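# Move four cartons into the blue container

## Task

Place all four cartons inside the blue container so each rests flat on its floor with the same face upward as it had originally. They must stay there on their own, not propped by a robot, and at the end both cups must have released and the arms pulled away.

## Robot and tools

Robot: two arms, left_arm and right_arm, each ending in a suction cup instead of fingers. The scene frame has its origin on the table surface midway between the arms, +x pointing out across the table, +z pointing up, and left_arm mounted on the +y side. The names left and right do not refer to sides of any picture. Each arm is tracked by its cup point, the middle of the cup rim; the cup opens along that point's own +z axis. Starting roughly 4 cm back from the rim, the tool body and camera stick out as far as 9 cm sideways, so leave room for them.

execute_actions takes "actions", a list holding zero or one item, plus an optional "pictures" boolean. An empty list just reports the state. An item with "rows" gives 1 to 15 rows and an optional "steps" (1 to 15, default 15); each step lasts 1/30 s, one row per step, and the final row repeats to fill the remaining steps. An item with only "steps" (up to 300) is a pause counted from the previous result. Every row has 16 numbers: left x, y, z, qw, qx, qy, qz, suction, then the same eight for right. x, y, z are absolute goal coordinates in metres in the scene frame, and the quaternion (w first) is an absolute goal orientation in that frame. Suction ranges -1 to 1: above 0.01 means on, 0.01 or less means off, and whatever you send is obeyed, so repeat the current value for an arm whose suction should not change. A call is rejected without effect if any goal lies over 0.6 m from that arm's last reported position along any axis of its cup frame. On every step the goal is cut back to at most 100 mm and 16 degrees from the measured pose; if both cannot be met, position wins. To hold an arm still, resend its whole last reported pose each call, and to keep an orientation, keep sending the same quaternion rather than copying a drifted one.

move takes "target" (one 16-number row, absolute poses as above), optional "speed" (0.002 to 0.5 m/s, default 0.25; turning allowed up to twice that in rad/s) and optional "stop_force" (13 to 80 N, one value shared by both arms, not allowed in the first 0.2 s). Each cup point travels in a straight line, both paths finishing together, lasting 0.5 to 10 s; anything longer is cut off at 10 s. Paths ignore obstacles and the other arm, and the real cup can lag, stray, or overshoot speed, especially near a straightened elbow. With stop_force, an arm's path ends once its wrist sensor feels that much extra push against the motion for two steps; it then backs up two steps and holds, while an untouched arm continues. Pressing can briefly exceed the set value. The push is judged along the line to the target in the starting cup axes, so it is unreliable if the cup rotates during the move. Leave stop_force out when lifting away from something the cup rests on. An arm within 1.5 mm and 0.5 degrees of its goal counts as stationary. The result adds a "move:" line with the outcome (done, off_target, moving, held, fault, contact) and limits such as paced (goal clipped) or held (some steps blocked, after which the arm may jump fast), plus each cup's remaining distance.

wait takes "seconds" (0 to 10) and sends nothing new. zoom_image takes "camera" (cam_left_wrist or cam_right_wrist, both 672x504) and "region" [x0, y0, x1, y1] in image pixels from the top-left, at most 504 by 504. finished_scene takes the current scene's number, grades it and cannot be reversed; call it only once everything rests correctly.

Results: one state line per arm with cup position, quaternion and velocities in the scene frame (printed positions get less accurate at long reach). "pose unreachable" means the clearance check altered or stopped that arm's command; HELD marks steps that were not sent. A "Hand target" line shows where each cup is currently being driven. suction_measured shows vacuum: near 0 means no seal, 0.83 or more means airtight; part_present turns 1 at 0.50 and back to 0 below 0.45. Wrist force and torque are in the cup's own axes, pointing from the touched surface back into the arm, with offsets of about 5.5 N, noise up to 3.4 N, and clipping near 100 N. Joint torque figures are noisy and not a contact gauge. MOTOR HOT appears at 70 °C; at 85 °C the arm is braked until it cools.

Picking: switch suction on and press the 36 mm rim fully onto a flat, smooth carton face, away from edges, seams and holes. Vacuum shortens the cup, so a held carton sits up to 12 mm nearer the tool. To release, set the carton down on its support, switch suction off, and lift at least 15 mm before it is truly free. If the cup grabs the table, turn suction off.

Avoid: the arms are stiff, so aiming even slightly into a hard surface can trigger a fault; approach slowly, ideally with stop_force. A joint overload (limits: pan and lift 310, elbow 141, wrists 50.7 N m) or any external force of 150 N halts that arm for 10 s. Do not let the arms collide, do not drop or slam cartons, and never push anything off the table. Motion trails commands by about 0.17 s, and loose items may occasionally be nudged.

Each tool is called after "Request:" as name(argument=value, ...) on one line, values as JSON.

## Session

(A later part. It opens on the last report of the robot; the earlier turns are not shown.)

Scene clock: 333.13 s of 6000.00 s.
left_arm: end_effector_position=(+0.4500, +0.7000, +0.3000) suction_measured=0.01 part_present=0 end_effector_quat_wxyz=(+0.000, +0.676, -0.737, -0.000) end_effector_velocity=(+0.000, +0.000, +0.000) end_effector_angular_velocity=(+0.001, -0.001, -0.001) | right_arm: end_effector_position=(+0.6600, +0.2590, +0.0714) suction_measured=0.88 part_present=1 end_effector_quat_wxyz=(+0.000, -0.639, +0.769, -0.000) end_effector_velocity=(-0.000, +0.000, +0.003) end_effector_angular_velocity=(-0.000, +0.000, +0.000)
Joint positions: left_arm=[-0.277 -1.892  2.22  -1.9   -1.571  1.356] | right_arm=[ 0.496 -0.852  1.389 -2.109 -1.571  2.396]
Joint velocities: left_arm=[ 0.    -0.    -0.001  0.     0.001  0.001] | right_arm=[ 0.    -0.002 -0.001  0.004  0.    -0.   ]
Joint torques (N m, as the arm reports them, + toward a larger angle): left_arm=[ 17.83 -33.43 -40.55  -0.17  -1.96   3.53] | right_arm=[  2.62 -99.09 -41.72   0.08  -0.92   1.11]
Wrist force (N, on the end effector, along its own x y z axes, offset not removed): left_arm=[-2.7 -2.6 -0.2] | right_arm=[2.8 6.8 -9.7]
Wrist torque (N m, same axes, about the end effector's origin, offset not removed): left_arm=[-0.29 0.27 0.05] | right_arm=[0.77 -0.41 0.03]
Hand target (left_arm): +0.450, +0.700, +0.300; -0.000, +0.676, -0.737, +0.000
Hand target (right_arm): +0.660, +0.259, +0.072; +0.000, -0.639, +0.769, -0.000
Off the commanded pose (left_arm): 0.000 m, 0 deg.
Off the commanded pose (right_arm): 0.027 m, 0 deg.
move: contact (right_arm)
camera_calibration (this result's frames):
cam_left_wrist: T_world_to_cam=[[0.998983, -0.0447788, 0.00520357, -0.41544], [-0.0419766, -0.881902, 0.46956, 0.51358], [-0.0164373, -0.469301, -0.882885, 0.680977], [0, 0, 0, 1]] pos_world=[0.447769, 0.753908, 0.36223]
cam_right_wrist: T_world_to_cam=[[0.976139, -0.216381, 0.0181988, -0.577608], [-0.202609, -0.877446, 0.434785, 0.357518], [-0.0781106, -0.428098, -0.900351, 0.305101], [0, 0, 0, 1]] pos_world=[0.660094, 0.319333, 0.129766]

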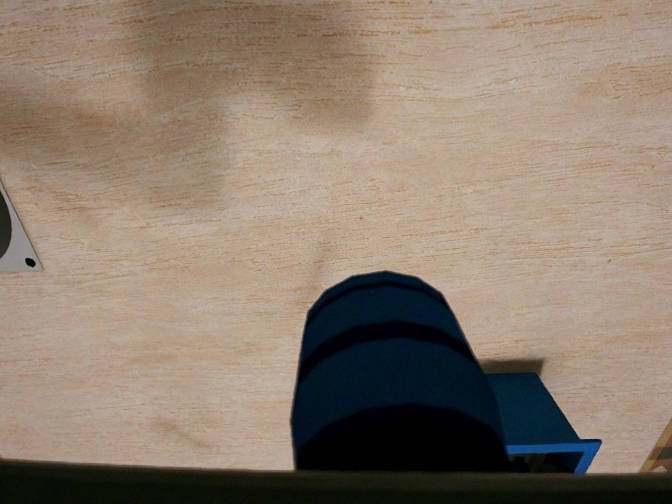

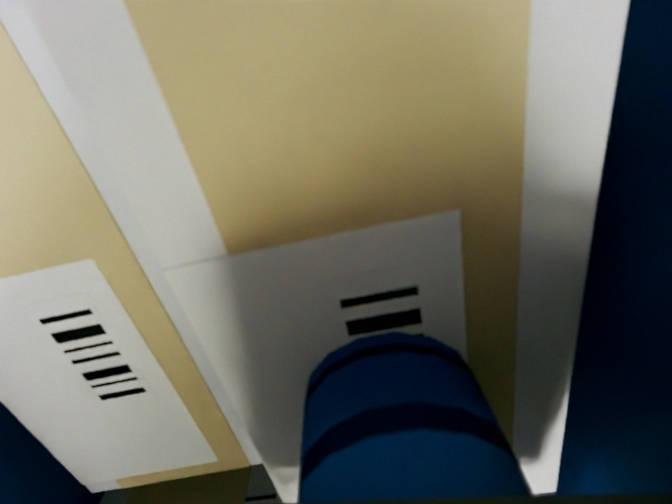

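Request:
move(target=[0.45,0.7,0.3,0,-0.676,0.737,0,0, 0.658,0.259,0.08,0,-0.639,0.769,0,1], speed=0.01)

Request:
move(target=[0.45,0.7,0.3,0,-0.676,0.737,0,0, 0.645,0.259,0.08,0,-0.639,0.769,0,1], speed=0.004, stop_force=13)

Scene clock: 353.67 s of 6000.00 s.
left_arm: end_effector_position=(+0.4500, +0.7000, +0.3000) suction_measured=0.01 part_present=0 end_effector_quat_wxyz=(+0.000, +0.676, -0.737, -0.000) end_effector_velocity=(+0.000, -0.000, +0.000) end_effector_angular_velocity=(-0.001, -0.000, -0.000) | right_arm: end_effector_position=(+0.6581, +0.2590, +0.0798) suction_measured=0.88 part_present=1 end_effector_quat_wxyz=(+0.000, -0.639, +0.769, +0.000) end_effector_velocity=(-0.000, -0.000, +0.002) end_effector_angular_velocity=(-0.000, +0.000, -0.000)
Joint positions: left_arm=[-0.277 -1.892  2.22  -1.9   -1.571  1.356] | right_arm=[ 0.497 -0.861  1.389 -2.099 -1.571  2.397]
Joint velocities: left_arm=[-0.    -0.    -0.001 -0.    -0.     0.   ] | right_arm=[ 0.    -0.002 -0.     0.002 -0.     0.   ]
Joint torques (N m, as the arm reports them, + toward a larger angle): left_arm=[ 16.81 -31.69 -41.63  -0.15  -1.8    3.74] | right_arm=[  10.23 -116.06  -50.34   -1.16   -1.      1.68]
Wrist force (N, on the end effector, along its own x y z axes, offset not removed): left_arm=[-4.1 -0.1 -0.3] | right_arm=[0.7 1.0 4.4]
Wrist torque (N m, same axes, about the end effector's origin, offset not removed): left_arm=[0.11 0.58 0.17] | right_arm=[-0.09 -0.13 0.08]
Hand target (left_arm): +0.450, +0.700, +0.300; -0.000, +0.676, -0.737, +0.000
Hand target (right_arm): +0.658, +0.259, +0.080; -0.000, -0.639, +0.769, -0.000
Off the commanded pose (left_arm): 0.000 m, 0 deg.
Off the commanded pose (right_arm): 0.000 m, 0 deg.
After step 90, 16.47 s passed at rest.
move: done
camera_calibration (this result's frames):
cam_left_wrist: T_world_to_cam=[[0.998983, -0.0447789, 0.005204, -0.41544], [-0.0419768, -0.881902, 0.46956, 0.51358], [-0.016437, -0.469302, -0.882885, 0.680977], [0, 0, 0, 1]] pos_world=[0.447769, 0.753908, 0.36223]
cam_right_wrist: T_world_to_cam=[[0.976141, -0.216381, 0.0181178, -0.575826], [-0.202568, -0.877414, 0.43487, 0.353396], [-0.0782009, -0.428164, -0.900311, 0.312543], [0, 0, 0, 1]] pos_world=[0.658115, 0.319296, 0.138138]

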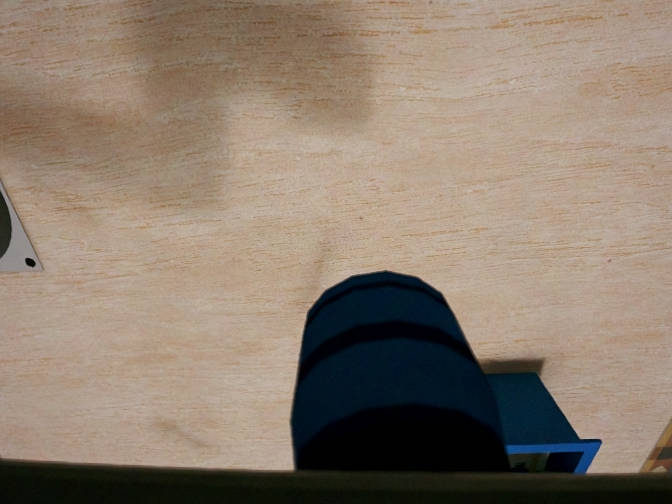

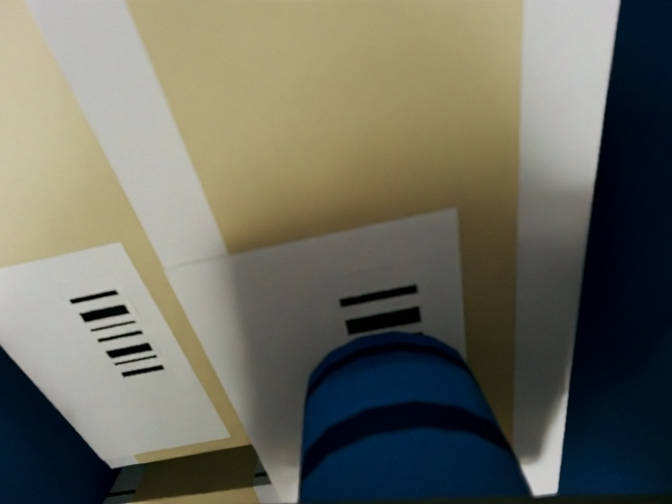

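Scene clock: 357.13 s of 6000.00 s.
left_arm: end_effector_position=(+0.4500, +0.7000, +0.3000) suction_measured=0.01 part_present=0 end_effector_quat_wxyz=(+0.000, +0.676, -0.737, -0.000) end_effector_velocity=(+0.000, +0.000, +0.000) end_effector_angular_velocity=(+0.001, -0.000, -0.000) | right_arm: end_effector_position=(+0.6451, +0.2590, +0.0800) suction_measured=0.88 part_present=1 end_effector_quat_wxyz=(-0.000, -0.639, +0.769, -0.000) end_effector_velocity=(-0.000, -0.000, +0.000) end_effector_angular_velocity=(+0.000, -0.001, -0.001)
Joint positions: left_arm=[-0.277 -1.892  2.22  -1.9   -1.571  1.356] | right_arm=[ 0.504 -0.874  1.412 -2.109 -1.571  2.404]
Joint velocities: left_arm=[ 0.    -0.    -0.     0.     0.001  0.   ] | right_arm=[ 0.    -0.001  0.002 -0.001 -0.     0.001]
Joint torques (N m, as the arm reports them, + toward a larger angle): left_arm=[ 16.4  -31.36 -42.33  -0.08  -1.76   3.4 ] | right_arm=[  12.4  -114.41  -35.58   -7.59   -1.75    1.86]
Wrist force (N, on the end effector, along its own x y z axes, offset not removed): left_arm=[-1.0 0.5 6.2] | right_arm=[1.5 1.9 6.3]
Wrist torque (N m, same axes, about the end effector's origin, offset not removed): left_arm=[0.23 0.10 0.01] | right_arm=[0.30 -0.18 0.14]
Hand target (left_arm): +0.450, +0.700, +0.300; -0.000, +0.676, -0.737, +0.000
Hand target (right_arm): +0.645, +0.259, +0.080; -0.000, -0.639, +0.769, -0.000
Off the commanded pose (left_arm): 0.000 m, 0 deg.
Off the commanded pose (right_arm): 0.000 m, 0 deg.
move: done
camera_calibration (this result's frames):
cam_left_wrist: T_world_to_cam=[[0.998983, -0.0447787, 0.00520394, -0.41544], [-0.0419766, -0.881902, 0.469561, 0.513579], [-0.0164369, -0.469302, -0.882885, 0.680977], [0, 0, 0, 1]] pos_world=[0.447769, 0.753908, 0.36223]
cam_right_wrist: T_world_to_cam=[[0.976141, -0.21638, 0.0181054, -0.563192], [-0.20256, -0.877406, 0.434889, 0.350647], [-0.0782156, -0.428181, -0.900302, 0.311755], [0, 0, 0, 1]] pos_world=[0.645166, 0.319283, 0.138377]

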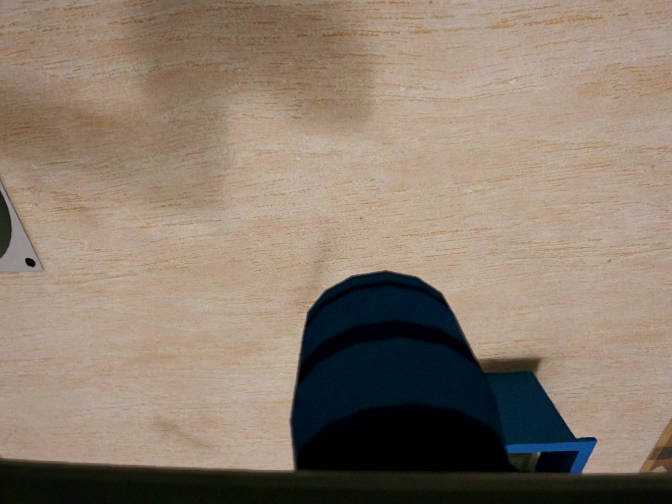

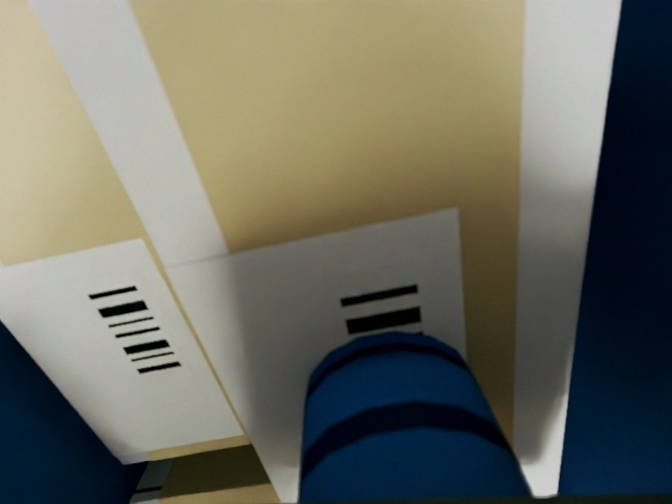

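Request:
move(target=[0.45,0.7,0.3,0,-0.676,0.737,0,0, 0.648,0.259,0.08,0,-0.639,0.769,0,1], speed=0.005)

Request:
move(target=[0.45,0.7,0.3,0,-0.676,0.737,0,0, 0.648,0.259,0.044,0,-0.639,0.769,0,1], speed=0.006, stop_force=13)

Scene clock: 364.47 s of 6000.00 s.
left_arm: end_effector_position=(+0.4500, +0.7000, +0.3000) suction_measured=0.01 part_present=0 end_effector_quat_wxyz=(+0.000, +0.676, -0.737, -0.000) end_effector_velocity=(+0.000, -0.000, +0.000) end_effector_angular_velocity=(-0.002, +0.000, +0.001) | right_arm: end_effector_position=(+0.6479, +0.2590, +0.0800) suction_measured=0.88 part_present=1 end_effector_quat_wxyz=(+0.000, -0.639, +0.769, -0.000) end_effector_velocity=(+0.001, +0.000, -0.001) end_effector_angular_velocity=(-0.000, +0.000, -0.000)
Joint positions: left_arm=[-0.277 -1.892  2.22  -1.9   -1.571  1.356] | right_arm=[ 0.503 -0.871  1.407 -2.107 -1.571  2.403]
Joint velocities: left_arm=[ 0.     0.    -0.     0.    -0.002 -0.001] | right_arm=[-0.001  0.002 -0.002  0.    -0.    -0.001]
Joint torques (N m, as the arm reports them, + toward a larger angle): left_arm=[ 15.72 -30.81 -43.83   0.02  -1.91   3.71] | right_arm=[ -8.5  -90.78 -50.7   -0.62  -1.36  -1.82]
Wrist force (N, on the end effector, along its own x y z axes, offset not removed): left_arm=[3.0 -4.2 0.0] | right_arm=[2.1 -0.6 5.9]
Wrist torque (N m, same axes, about the end effector's origin, offset not removed): left_arm=[-0.39 -0.71 0.17] | right_arm=[-0.35 -0.45 0.06]
Hand target (left_arm): +0.450, +0.700, +0.300; -0.000, +0.676, -0.737, +0.000
Hand target (right_arm): +0.648, +0.259, +0.080; +0.000, -0.639, +0.769, +0.000
Off the commanded pose (left_arm): 0.000 m, 0 deg.
Off the commanded pose (right_arm): 0.000 m, 0 deg.
After step 90, 3.50 s passed at rest.
move: done
camera_calibration (this result's frames):
cam_left_wrist: T_world_to_cam=[[0.998983, -0.0447788, 0.00520372, -0.41544], [-0.0419767, -0.881902, 0.469561, 0.513579], [-0.0164372, -0.469302, -0.882885, 0.680977], [0, 0, 0, 1]] pos_world=[0.447769, 0.753908, 0.36223]
cam_right_wrist: T_world_to_cam=[[0.976141, -0.216381, 0.0181226, -0.565886], [-0.202569, -0.877413, 0.434871, 0.35123], [-0.0781967, -0.428167, -0.90031, 0.311976], [0, 0, 0, 1]] pos_world=[0.647928, 0.319304, 0.13839]

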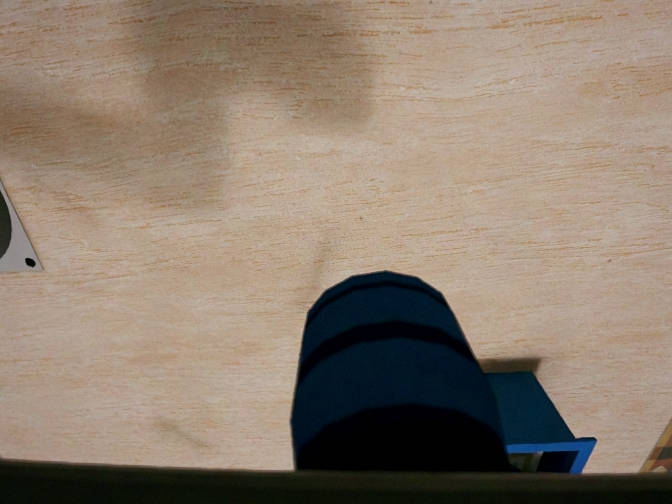

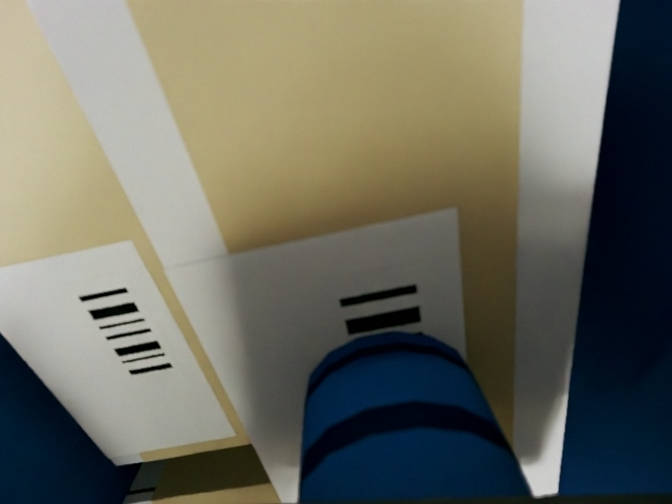

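Scene clock: 367.30 s of 6000.00 s.
left_arm: end_effector_position=(+0.4500, +0.7000, +0.3000) suction_measured=0.01 part_present=0 end_effector_quat_wxyz=(+0.000, +0.676, -0.737, -0.000) end_effector_velocity=(-0.001, -0.000, -0.001) end_effector_angular_velocity=(-0.001, +0.002, +0.000) | right_arm: end_effector_position=(+0.6480, +0.2590, +0.0653) suction_measured=0.88 part_present=1 end_effector_quat_wxyz=(+0.000, -0.639, +0.769, -0.000) end_effector_velocity=(-0.001, -0.000, +0.001) end_effector_angular_velocity=(-0.002, +0.003, +0.001)
Joint positions: left_arm=[-0.277 -1.892  2.22  -1.9   -1.571  1.356] | right_arm=[ 0.503 -0.858  1.414 -2.127 -1.571  2.403]
Joint velocities: left_arm=[-0.     0.     0.001  0.    -0.001 -0.   ] | right_arm=[ 0.    -0.002  0.     0.006  0.    -0.   ]
Joint torques (N m, as the arm reports them, + toward a larger angle): left_arm=[ 14.64 -30.42 -44.61  -0.07  -1.83   3.44] | right_arm=[  0.36 -95.72 -37.11   0.5   -1.11   0.59]
Wrist force (N, on the end effector, along its own x y z axes, offset not removed): left_arm=[-2.8 -1.0 0.4] | right_arm=[7.8 3.1 -15.1]
Wrist torque (N m, same axes, about the end effector's origin, offset not removed): left_arm=[-0.03 0.43 0.13] | right_arm=[0.06 -1.18 0.07]
Hand target (left_arm): +0.450, +0.700, +0.300; -0.000, +0.676, -0.737, +0.000
Hand target (right_arm): +0.648, +0.259, +0.066; +0.000, -0.639, +0.769, -0.000
Off the commanded pose (left_arm): 0.000 m, 0 deg.
Off the commanded pose (right_arm): 0.021 m, 0 deg.
move: contact (right_arm)
camera_calibration (this result's frames):
cam_left_wrist: T_world_to_cam=[[0.998983, -0.0447788, 0.00520382, -0.41544], [-0.0419766, -0.881902, 0.46956, 0.513579], [-0.0164371, -0.469302, -0.882885, 0.680977], [0, 0, 0, 1]] pos_world=[0.447769, 0.753908, 0.36223]
cam_right_wrist: T_world_to_cam=[[0.976138, -0.216383, 0.0182283, -0.565701], [-0.202626, -0.877455, 0.434759, 0.357734], [-0.0780799, -0.428078, -0.900362, 0.298653], [0, 0, 0, 1]] pos_world=[0.648008, 0.319334, 0.12368]

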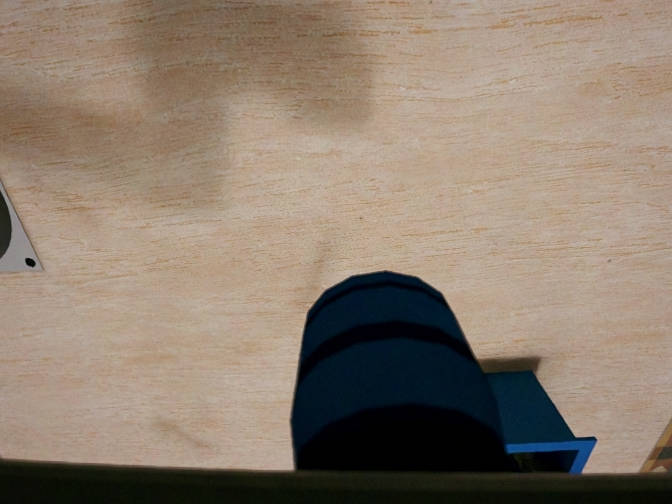

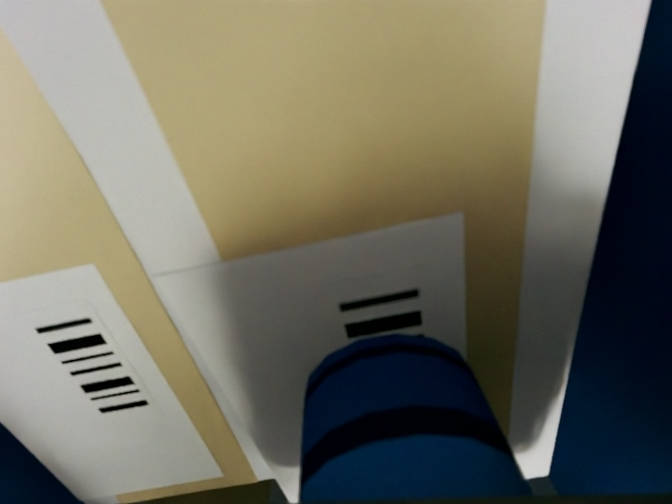

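Request:
move(target=[0.45,0.7,0.3,0,-0.676,0.737,0,0, 0.648,0.254,0.074,0,-0.639,0.769,0,1], speed=0.006)

Request:
move(target=[0.45,0.7,0.3,0,-0.676,0.737,0,0, 0.648,0.254,0.044,0,-0.639,0.769,0,1], speed=0.006, stop_force=13)

Scene clock: 376.23 s of 6000.00 s.
left_arm: end_effector_position=(+0.4500, +0.7000, +0.3000) suction_measured=0.01 part_present=0 end_effector_quat_wxyz=(+0.000, +0.676, -0.737, -0.000) end_effector_velocity=(-0.000, +0.000, -0.001) end_effector_angular_velocity=(+0.000, +0.001, +0.001) | right_arm: end_effector_position=(+0.6480, +0.2541, +0.0739) suction_measured=0.88 part_present=1 end_effector_quat_wxyz=(+0.000, -0.639, +0.769, -0.000) end_effector_velocity=(-0.001, -0.001, +0.001) end_effector_angular_velocity=(-0.001, +0.001, +0.000)
Joint positions: left_arm=[-0.277 -1.892  2.22  -1.9   -1.571  1.356] | right_arm=[ 0.499 -0.871  1.419 -2.119 -1.571  2.399]
Joint velocities: left_arm=[ 0.    -0.     0.001 -0.     0.    -0.001] | right_arm=[-0.    -0.002  0.001  0.002 -0.    -0.001]
Joint torques (N m, as the arm reports them, + toward a larger angle): left_arm=[ 14.46 -29.18 -45.65  -0.22  -1.74   3.56] | right_arm=[  -8.36 -112.98  -38.19   -1.1    -1.3    -1.77]
Wrist force (N, on the end effector, along its own x y z axes, offset not removed): left_arm=[0.7 -2.5 -0.2] | right_arm=[0.6 0.1 5.4]
Wrist torque (N m, same axes, about the end effector's origin, offset not removed): left_arm=[-0.17 -0.28 0.27] | right_arm=[-0.17 -0.27 0.11]
Hand target (left_arm): +0.450, +0.700, +0.300; -0.000, +0.676, -0.737, +0.000
Hand target (right_arm): +0.648, +0.254, +0.074; +0.000, -0.639, +0.769, +0.000
Off the commanded pose (left_arm): 0.000 m, 0 deg.
Off the commanded pose (right_arm): 0.000 m, 0 deg.
After step 90, 4.10 s passed at rest.
move: done
camera_calibration (this result's frames):
cam_left_wrist: T_world_to_cam=[[0.998983, -0.0447788, 0.00520389, -0.41544], [-0.0419767, -0.881902, 0.46956, 0.51358], [-0.016437, -0.469302, -0.882885, 0.680977], [0, 0, 0, 1]] pos_world=[0.447769, 0.753908, 0.36223]
cam_right_wrist: T_world_to_cam=[[0.97614, -0.216383, 0.0181218, -0.56697], [-0.202571, -0.877412, 0.434872, 0.349608], [-0.0781987, -0.428167, -0.90031, 0.304351], [0, 0, 0, 1]] pos_world=[0.648063, 0.314381, 0.13225]

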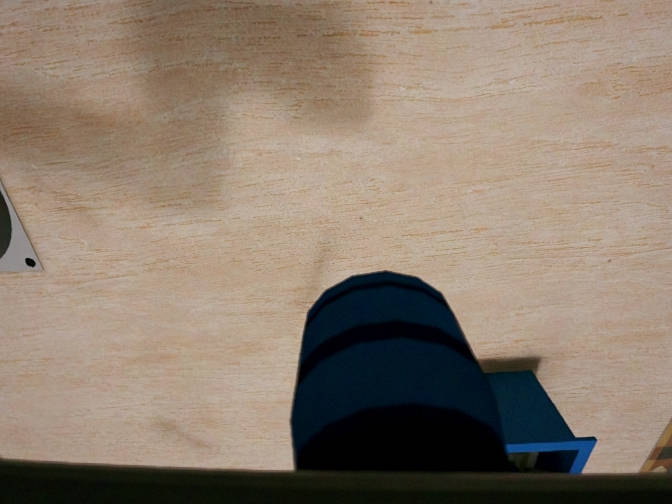

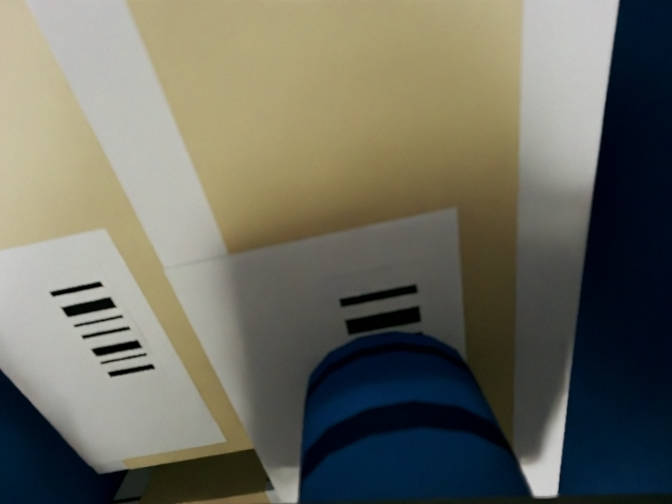

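Scene clock: 378.63 s of 6000.00 s.
left_arm: end_effector_position=(+0.4500, +0.7000, +0.3000) suction_measured=0.01 part_present=0 end_effector_quat_wxyz=(+0.000, +0.676, -0.737, -0.000) end_effector_velocity=(-0.000, +0.000, -0.000) end_effector_angular_velocity=(+0.000, +0.000, +0.000) | right_arm: end_effector_position=(+0.6481, +0.2541, +0.0618) suction_measured=0.88 part_present=1 end_effector_quat_wxyz=(+0.000, -0.639, +0.769, -0.000) end_effector_velocity=(-0.001, -0.001, -0.001) end_effector_angular_velocity=(-0.003, +0.003, -0.000)
Joint positions: left_arm=[-0.277 -1.892  2.22  -1.9   -1.571  1.356] | right_arm=[ 0.499 -0.86   1.425 -2.136 -1.571  2.399]
Joint velocities: left_arm=[-0. -0.  0. -0.  0. -0.] | right_arm=[ 0.     0.    -0.     0.004 -0.     0.   ]
Joint torques (N m, as the arm reports them, + toward a larger angle): left_arm=[ 14.82 -27.68 -46.19  -0.06  -1.89   3.65] | right_arm=[ -2.84 -91.29 -32.18   1.9   -1.17   0.67]
Wrist force (N, on the end effector, along its own x y z axes, offset not removed): left_arm=[0.0 0.0 0.6] | right_arm=[4.5 2.6 -18.7]
Wrist torque (N m, same axes, about the end effector's origin, offset not removed): left_arm=[0.01 -0.19 0.12] | right_arm=[0.06 -0.63 0.02]
Hand target (left_arm): +0.450, +0.700, +0.300; -0.000, +0.676, -0.737, +0.000
Hand target (right_arm): +0.648, +0.254, +0.062; +0.000, -0.639, +0.769, -0.000
Off the commanded pose (left_arm): 0.000 m, 0 deg.
Off the commanded pose (right_arm): 0.018 m, 0 deg.
move: contact (right_arm)
camera_calibration (this result's frames):
cam_left_wrist: T_world_to_cam=[[0.998983, -0.0447788, 0.00520385, -0.41544], [-0.0419767, -0.881902, 0.46956, 0.51358], [-0.0164371, -0.469302, -0.882885, 0.680977], [0, 0, 0, 1]] pos_world=[0.447769, 0.753908, 0.36223]
cam_right_wrist: T_world_to_cam=[[0.976135, -0.216387, 0.018341, -0.566833], [-0.202688, -0.8775, 0.43464, 0.354998], [-0.0779561, -0.427985, -0.900417, 0.293348], [0, 0, 0, 1]] pos_world=[0.648128, 0.314404, 0.120235]

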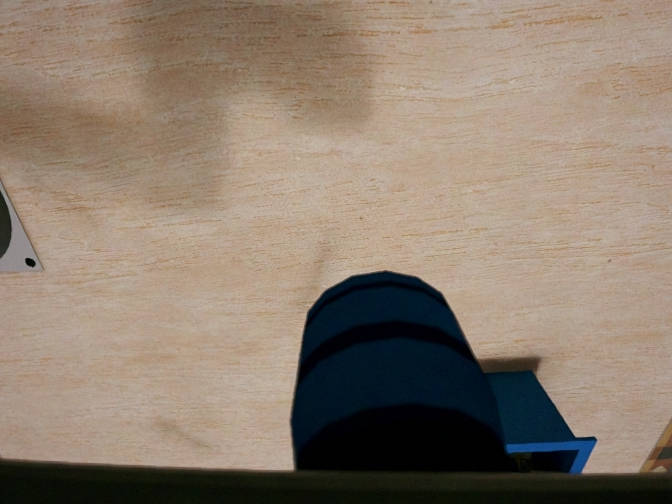

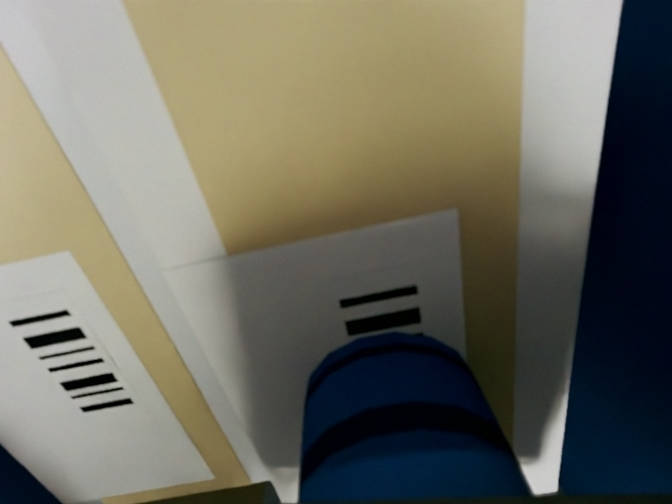

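Request:
move(target=[0.45,0.7,0.3,0,-0.676,0.737,0,0, 0.648,0.251,0.052,0,-0.639,0.769,0,1], speed=0.003, stop_force=25)

Scene clock: 393.23 s of 6000.00 s.
left_arm: end_effector_position=(+0.4500, +0.7000, +0.3000) suction_measured=0.01 part_present=0 end_effector_quat_wxyz=(+0.000, +0.676, -0.737, -0.000) end_effector_velocity=(+0.000, +0.000, +0.000) end_effector_angular_velocity=(+0.000, -0.001, -0.000) | right_arm: end_effector_position=(+0.6481, +0.2538, +0.0613) suction_measured=0.88 part_present=1 end_effector_quat_wxyz=(+0.000, -0.639, +0.769, -0.000) end_effector_velocity=(+0.001, -0.000, +0.001) end_effector_angular_velocity=(+0.001, -0.002, -0.000)
Joint positions: left_arm=[-0.277 -1.892  2.22  -1.9   -1.571  1.356] | right_arm=[ 0.498 -0.86   1.426 -2.137 -1.571  2.398]
Joint velocities: left_arm=[-0. -0. -0. -0.  0.  0.] | right_arm=[-0.    -0.001 -0.001 -0.    -0.     0.   ]
Joint torques (N m, as the arm reports them, + toward a larger angle): left_arm=[ 14.75 -28.45 -47.65  -0.09  -1.95   3.58] | right_arm=[ -8.53 -68.56 -24.44   2.84  -1.1   -0.49]
Wrist force (N, on the end effector, along its own x y z axes, offset not removed): left_arm=[0.4 -2.9 1.9] | right_arm=[1.9 13.6 -43.7]
Wrist torque (N m, same axes, about the end effector's origin, offset not removed): left_arm=[-0.20 -0.19 0.27] | right_arm=[0.46 -0.37 0.08]
Hand target (left_arm): +0.450, +0.700, +0.300; -0.000, +0.676, -0.737, +0.000
Hand target (right_arm): +0.648, +0.254, +0.062; +0.000, -0.639, +0.769, -0.000
Off the commanded pose (left_arm): 0.000 m, 0 deg.
Off the commanded pose (right_arm): 0.010 m, 0 deg.
After step 90, 10.87 s passed at rest.
move: contact (right_arm)
camera_calibration (this result's frames):
cam_left_wrist: T_world_to_cam=[[0.998983, -0.0447789, 0.00520386, -0.41544], [-0.0419768, -0.881902, 0.469561, 0.513579], [-0.0164371, -0.469302, -0.882885, 0.680977], [0, 0, 0, 1]] pos_world=[0.447769, 0.753908, 0.36223]
cam_right_wrist: T_world_to_cam=[[0.976142, -0.216342, 0.0185178, -0.566952], [-0.20274, -0.87758, 0.434453, 0.355078], [-0.0777399, -0.427842, -0.900504, 0.292571], [0, 0, 0, 1]] pos_world=[0.648158, 0.314128, 0.119696]

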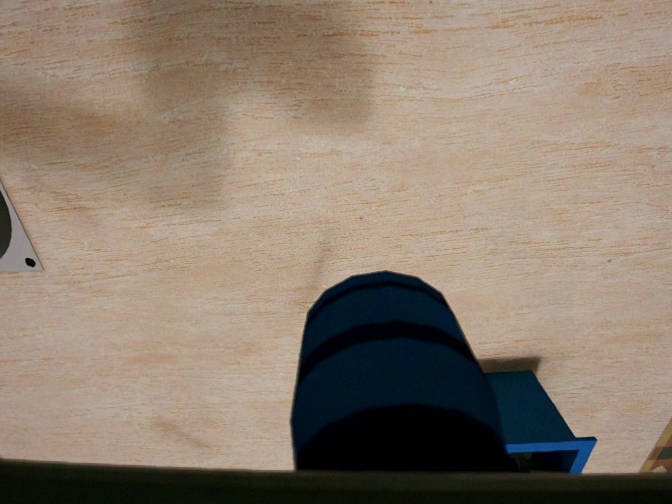

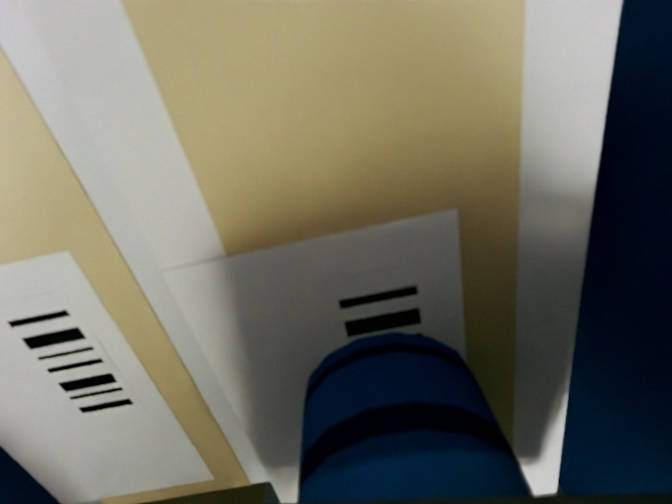

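Request:
move(target=[0.45,0.7,0.3,0,-0.676,0.737,0,0, 0.648,0.254,0.065,0,-0.639,0.769,0,0], speed=0.01)

Request:
move(target=[0.64,0.24,0.32,0,-0.676,0.737,0,0, 0.64,-0.3,0.3,0,-0.639,0.769,0,0], speed=0.02, stop_force=80)

Scene clock: 400.07 s of 6000.00 s.
left_arm: end_effector_position=(+0.4500, +0.7000, +0.3000) suction_measured=0.01 part_present=0 end_effector_quat_wxyz=(+0.000, +0.676, -0.737, -0.000) end_effector_velocity=(-0.000, -0.000, -0.001) end_effector_angular_velocity=(-0.001, +0.001, -0.001) | right_arm: end_effector_position=(+0.6480, +0.2540, +0.0648) suction_measured=0.00 part_present=0 end_effector_quat_wxyz=(-0.000, -0.639, +0.769, -0.000) end_effector_velocity=(-0.000, +0.000, +0.003) end_effector_angular_velocity=(-0.001, -0.001, +0.000)
Joint positions: left_arm=[-0.277 -1.892  2.22  -1.9   -1.571  1.356] | right_arm=[ 0.499 -0.863  1.424 -2.131 -1.571  2.399]
Joint velocities: left_arm=[-0.     0.     0.001 -0.    -0.001  0.001] | right_arm=[ 0.    -0.002 -0.001  0.003 -0.001  0.   ]
Joint torques (N m, as the arm reports them, + toward a larger angle): left_arm=[ 14.1  -27.39 -48.44  -0.21  -1.83   3.45] | right_arm=[ 13.32 -97.69 -40.53   0.78  -1.09   1.62]
Wrist force (N, on the end effector, along its own x y z axes, offset not removed): left_arm=[-4.2 -2.5 3.2] | right_arm=[2.5 0.2 -9.6]
Wrist torque (N m, same axes, about the end effector's origin, offset not removed): left_arm=[-0.30 0.51 0.12] | right_arm=[-0.04 -0.25 0.11]
Hand target (left_arm): +0.450, +0.700, +0.300; -0.000, +0.676, -0.737, +0.000
Hand target (right_arm): +0.648, +0.254, +0.065; +0.000, -0.639, +0.769, -0.000
Off the commanded pose (left_arm): 0.000 m, 0 deg.
Off the commanded pose (right_arm): 0.000 m, 0 deg.
After step 90, 3.13 s passed at rest.
move: done
camera_calibration (this result's frames):
cam_left_wrist: T_world_to_cam=[[0.998983, -0.0447788, 0.00520392, -0.41544], [-0.0419768, -0.881902, 0.469561, 0.513579], [-0.016437, -0.469302, -0.882885, 0.680977], [0, 0, 0, 1]] pos_world=[0.447769, 0.753908, 0.36223]
cam_right_wrist: T_world_to_cam=[[0.976139, -0.216392, 0.0180955, -0.566816], [-0.202565, -0.877399, 0.4349, 0.353462], [-0.0782318, -0.428188, -0.900297, 0.29614], [0, 0, 0, 1]] pos_world=[0.648058, 0.314277, 0.12315]

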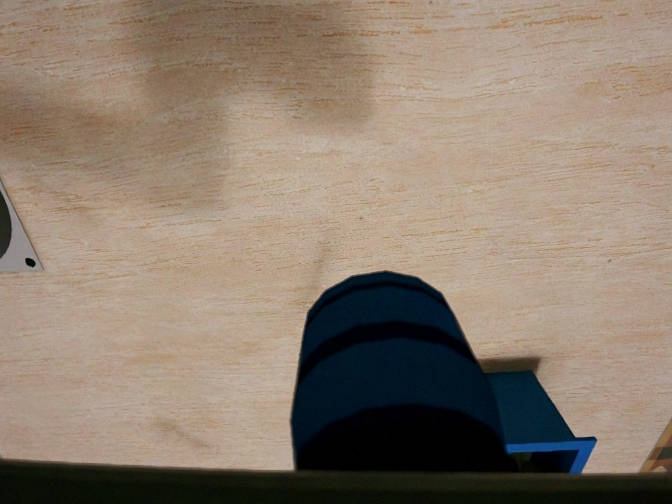

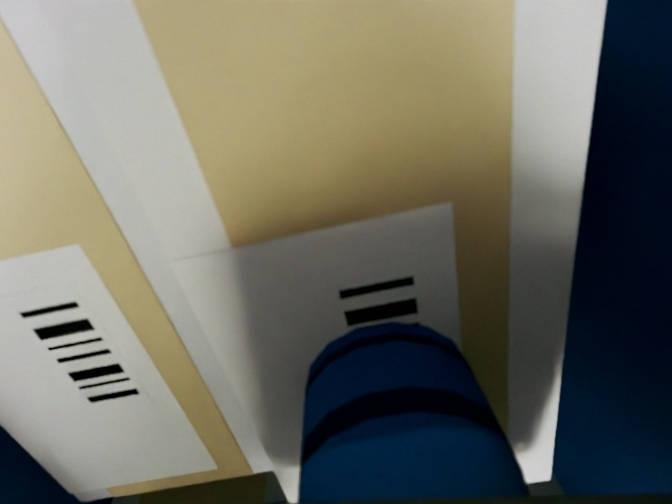

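Scene clock: 410.33 s of 6000.00 s.
left_arm: end_effector_position=(+0.5129, +0.5474, +0.3067) suction_measured=0.01 part_present=0 end_effector_quat_wxyz=(+0.000, +0.676, -0.737, +0.000) end_effector_velocity=(+0.001, -0.002, +0.000) end_effector_angular_velocity=(-0.001, +0.000, -0.000) | right_arm: end_effector_position=(+0.6457, +0.0703, +0.1427) suction_measured=0.00 part_present=0 end_effector_quat_wxyz=(+0.000, -0.639, +0.769, +0.000) end_effector_velocity=(-0.000, -0.002, +0.000) end_effector_angular_velocity=(-0.000, -0.000, +0.000)
Joint positions: left_arm=[-0.502 -1.747  2.104 -1.928 -1.571  1.13 ] | right_arm=[ 0.334 -1.109  1.681 -2.142 -1.571  2.234]
Joint velocities: left_arm=[-0.002  0.002 -0.002 -0.    -0.001 -0.002] | right_arm=[-0.002 -0.002  0.003 -0.    -0.    -0.002]
Joint torques (N m, as the arm reports them, + toward a larger angle): left_arm=[-17.64 -11.86 -54.75  -7.33  -1.82  -3.37] | right_arm=[-10.03 -92.4  -34.83  -0.84   2.23  -2.06]
Wrist force (N, on the end effector, along its own x y z axes, offset not removed): left_arm=[0.8 1.2 2.7] | right_arm=[2.0 1.3 3.8]
Wrist torque (N m, same axes, about the end effector's origin, offset not removed): left_arm=[0.26 -0.47 0.19] | right_arm=[0.06 -0.45 0.17]
Hand target (left_arm): +0.513, +0.547, +0.307; +0.000, +0.676, -0.737, +0.000
Hand target (right_arm): +0.646, +0.070, +0.143; +0.000, -0.639, +0.769, +0.000
Off the commanded pose (left_arm): 0.333 m, 0 deg.
Off the commanded pose (right_arm): 0.402 m, 0 deg.
move: off_target (left_arm, right_arm; path cut at 10 s)
camera_calibration (this result's frames):
cam_left_wrist: T_world_to_cam=[[0.998983, -0.0447855, 0.0052927, -0.48518], [-0.0420214, -0.881816, 0.469717, 0.378465], [-0.0163693, -0.469462, -0.882801, 0.616346], [0, 0, 0, 1]] pos_world=[0.510679, 0.601359, 0.368907]
cam_right_wrist: T_world_to_cam=[[0.976135, -0.216396, 0.0182616, -0.605765], [-0.202657, -0.877475, 0.434705, 0.158052], [-0.0780442, -0.428031, -0.900388, 0.287383], [0, 0, 0, 1]] pos_world=[0.645768, 0.13061, 0.201113]

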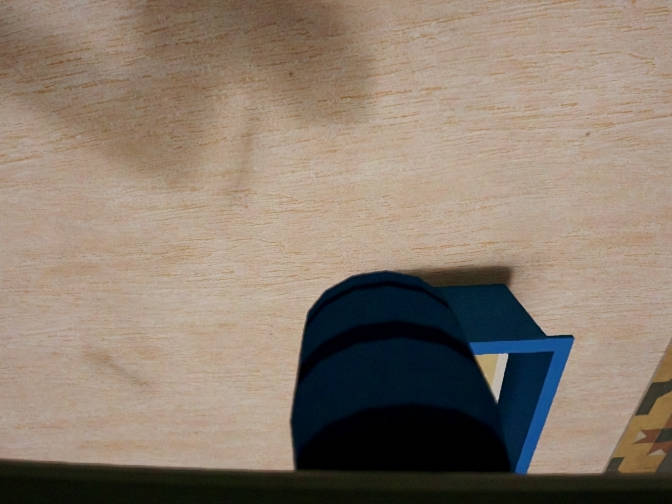

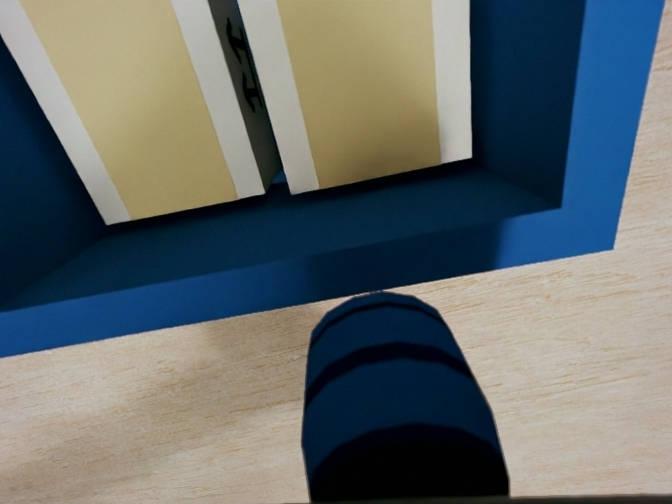

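Request:
move(target=[0.513,0.547,0.32,0,-0.676,0.737,0,0, 0.645,-0.1,0.3,0,-0.639,0.769,0,0], speed=0.3)

Request:
move(target=[0.61,0.22,0.32,0,-0.676,0.737,0,0, 0.6,-0.35,0.3,0,-0.639,0.769,0,0], speed=0.3)

Scene clock: 416.77 s of 6000.00 s.
left_arm: end_effector_position=(+0.5130, +0.5470, +0.3200) suction_measured=0.01 part_present=0 end_effector_quat_wxyz=(+0.000, +0.676, -0.737, -0.000) end_effector_velocity=(-0.000, -0.001, +0.000) end_effector_angular_velocity=(-0.002, +0.001, +0.000) | right_arm: end_effector_position=(+0.6452, -0.0999, +0.2998) suction_measured=0.00 part_present=0 end_effector_quat_wxyz=(+0.000, -0.639, +0.769, -0.000) end_effector_velocity=(+0.001, -0.002, +0.001) end_effector_angular_velocity=(+0.001, +0.001, -0.000)
Joint positions: left_arm=[-0.503 -1.755  2.086 -1.901 -1.571  1.129] | right_arm=[ 0.143 -1.371  1.735 -1.936 -1.571  2.043]
Joint velocities: left_arm=[ 0.    -0.    -0.     0.    -0.002 -0.   ] | right_arm=[-0.002 -0.001 -0.     0.001  0.001 -0.002]
Joint torques (N m, as the arm reports them, + toward a larger angle): left_arm=[-17.59 -50.92 -53.77  -0.07   1.59  -3.11] | right_arm=[-10.44 -77.05 -52.16  -0.34   2.    -1.84]
Wrist force (N, on the end effector, along its own x y z axes, offset not removed): left_arm=[-7.3 -4.0 -2.5] | right_arm=[1.7 2.3 3.3]
Wrist torque (N m, same axes, about the end effector's origin, offset not removed): left_arm=[-0.46 0.98 0.14] | right_arm=[0.13 -0.42 0.06]
Hand target (left_arm): +0.513, +0.547, +0.320; +0.000, +0.676, -0.737, +0.000
Hand target (right_arm): +0.645, -0.100, +0.300; +0.000, -0.639, +0.769, -0.000
Off the commanded pose (left_arm): 0.000 m, 0 deg.
Off the commanded pose (right_arm): 0.000 m, 0 deg.
After step 90, 1.97 s passed at rest.
move: done
camera_calibration (this result's frames):
cam_left_wrist: T_world_to_cam=[[0.998983, -0.0447791, 0.00520251, -0.485317], [-0.0419763, -0.881902, 0.46956, 0.371913], [-0.0164384, -0.469301, -0.882885, 0.627863], [0, 0, 0, 1]] pos_world=[0.510756, 0.600916, 0.38222]
cam_right_wrist: T_world_to_cam=[[0.976135, -0.21639, 0.0183319, -0.645008], [-0.202681, -0.877467, 0.43471, -0.0596639], [-0.0779812, -0.428051, -0.900384, 0.355931], [0, 0, 0, 1]] pos_world=[0.645278, -0.0395694, 0.358235]

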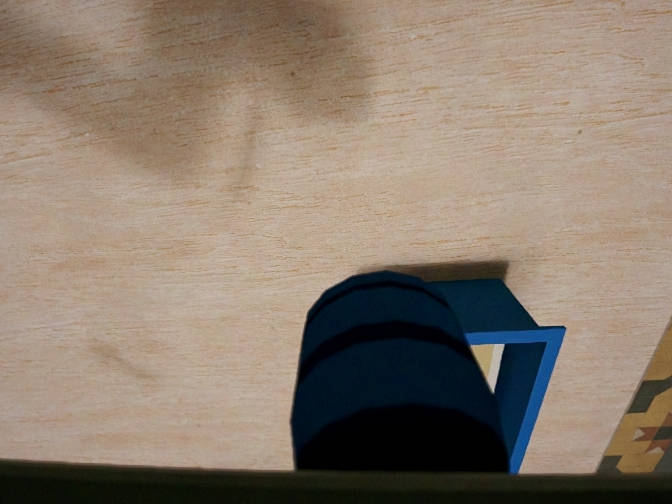

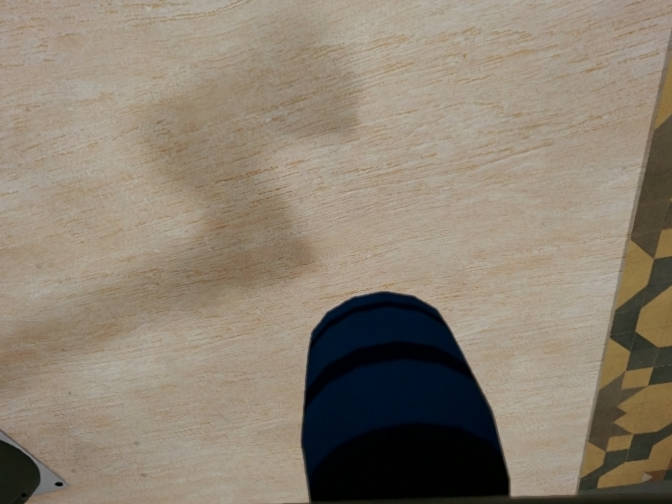

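Scene clock: 418.60 s of 6000.00 s.
left_arm: end_effector_position=(+0.6097, +0.2201, +0.3202) suction_measured=0.01 part_present=0 end_effector_quat_wxyz=(+0.000, +0.676, -0.737, +0.000) end_effector_velocity=(+0.001, -0.002, +0.000) end_effector_angular_velocity=(+0.001, -0.001, +0.000) | right_arm: end_effector_position=(+0.6006, -0.3499, +0.3000) suction_measured=0.00 part_present=0 end_effector_quat_wxyz=(+0.000, -0.639, +0.769, -0.000) end_effector_velocity=(-0.000, -0.002, +0.000) end_effector_angular_velocity=(-0.000, +0.000, -0.001)
Joint positions: left_arm=[-0.797 -1.377  1.705 -1.899 -1.571  0.835] | right_arm=[-0.203 -1.585  1.972 -1.959 -1.571  1.697]
Joint velocities: left_arm=[-0.001  0.003 -0.004  0.001  0.001 -0.001] | right_arm=[-0.003 -0.001  0.001  0.    -0.    -0.003]
Joint torques (N m, as the arm reports them, + toward a larger angle): left_arm=[-16.22 -47.75 -53.31  -0.35   1.67  -2.48] | right_arm=[ -5.01 -56.19 -37.79  -0.85   2.    -2.28]
Wrist force (N, on the end effector, along its own x y z axes, offset not removed): left_arm=[-2.6 -2.3 -4.6] | right_arm=[2.1 0.4 3.4]
Wrist torque (N m, same axes, about the end effector's origin, offset not removed): left_arm=[-0.11 0.41 0.11] | right_arm=[-0.13 -0.49 0.10]
Hand target (left_arm): +0.610, +0.220, +0.320; +0.000, +0.676, -0.737, +0.000
Hand target (right_arm): +0.601, -0.350, +0.300; +0.000, -0.639, +0.769, -0.000
Off the commanded pose (left_arm): 0.000 m, 0 deg.
Off the commanded pose (right_arm): 0.001 m, 0 deg.
move: done
camera_calibration (this result's frames):
cam_left_wrist: T_world_to_cam=[[0.998983, -0.0447813, 0.00530936, -0.596597], [-0.0420237, -0.881765, 0.469814, 0.0875286], [-0.0163573, -0.469559, -0.882749, 0.47619], [0, 0, 0, 1]] pos_world=[0.607457, 0.274063, 0.382402]
cam_right_wrist: T_world_to_cam=[[0.976127, -0.216395, 0.0186822, -0.655679], [-0.20284, -0.877455, 0.434659, -0.288038], [-0.0776653, -0.428072, -0.900401, 0.245342], [0, 0, 0, 1]] pos_world=[0.600655, -0.289603, 0.358354]

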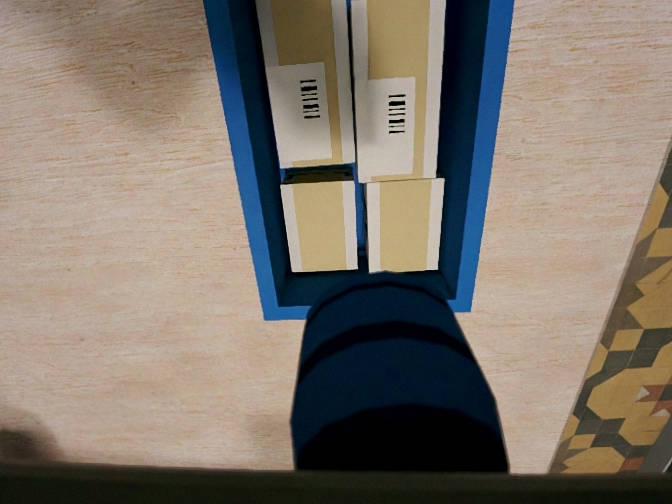

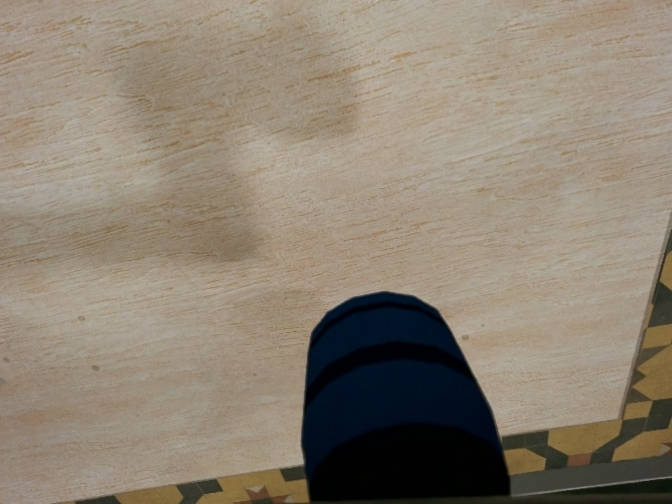

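Request:
zoom_image(camera="cam_left_wrist", region=[200,0,520,320])

Region (200, 0, 520, 320) of cam_left_wrist's 672x504 image, scaled by 1.575, with more detail than that image has.

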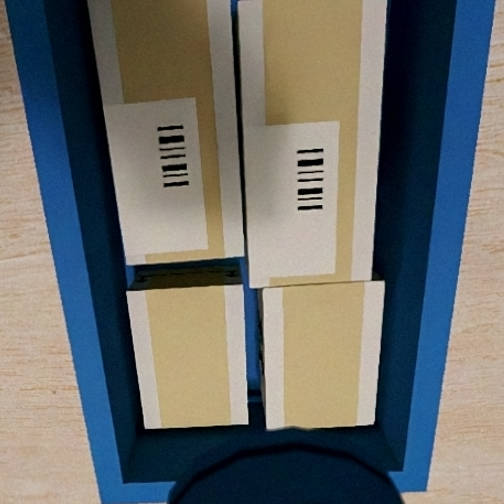

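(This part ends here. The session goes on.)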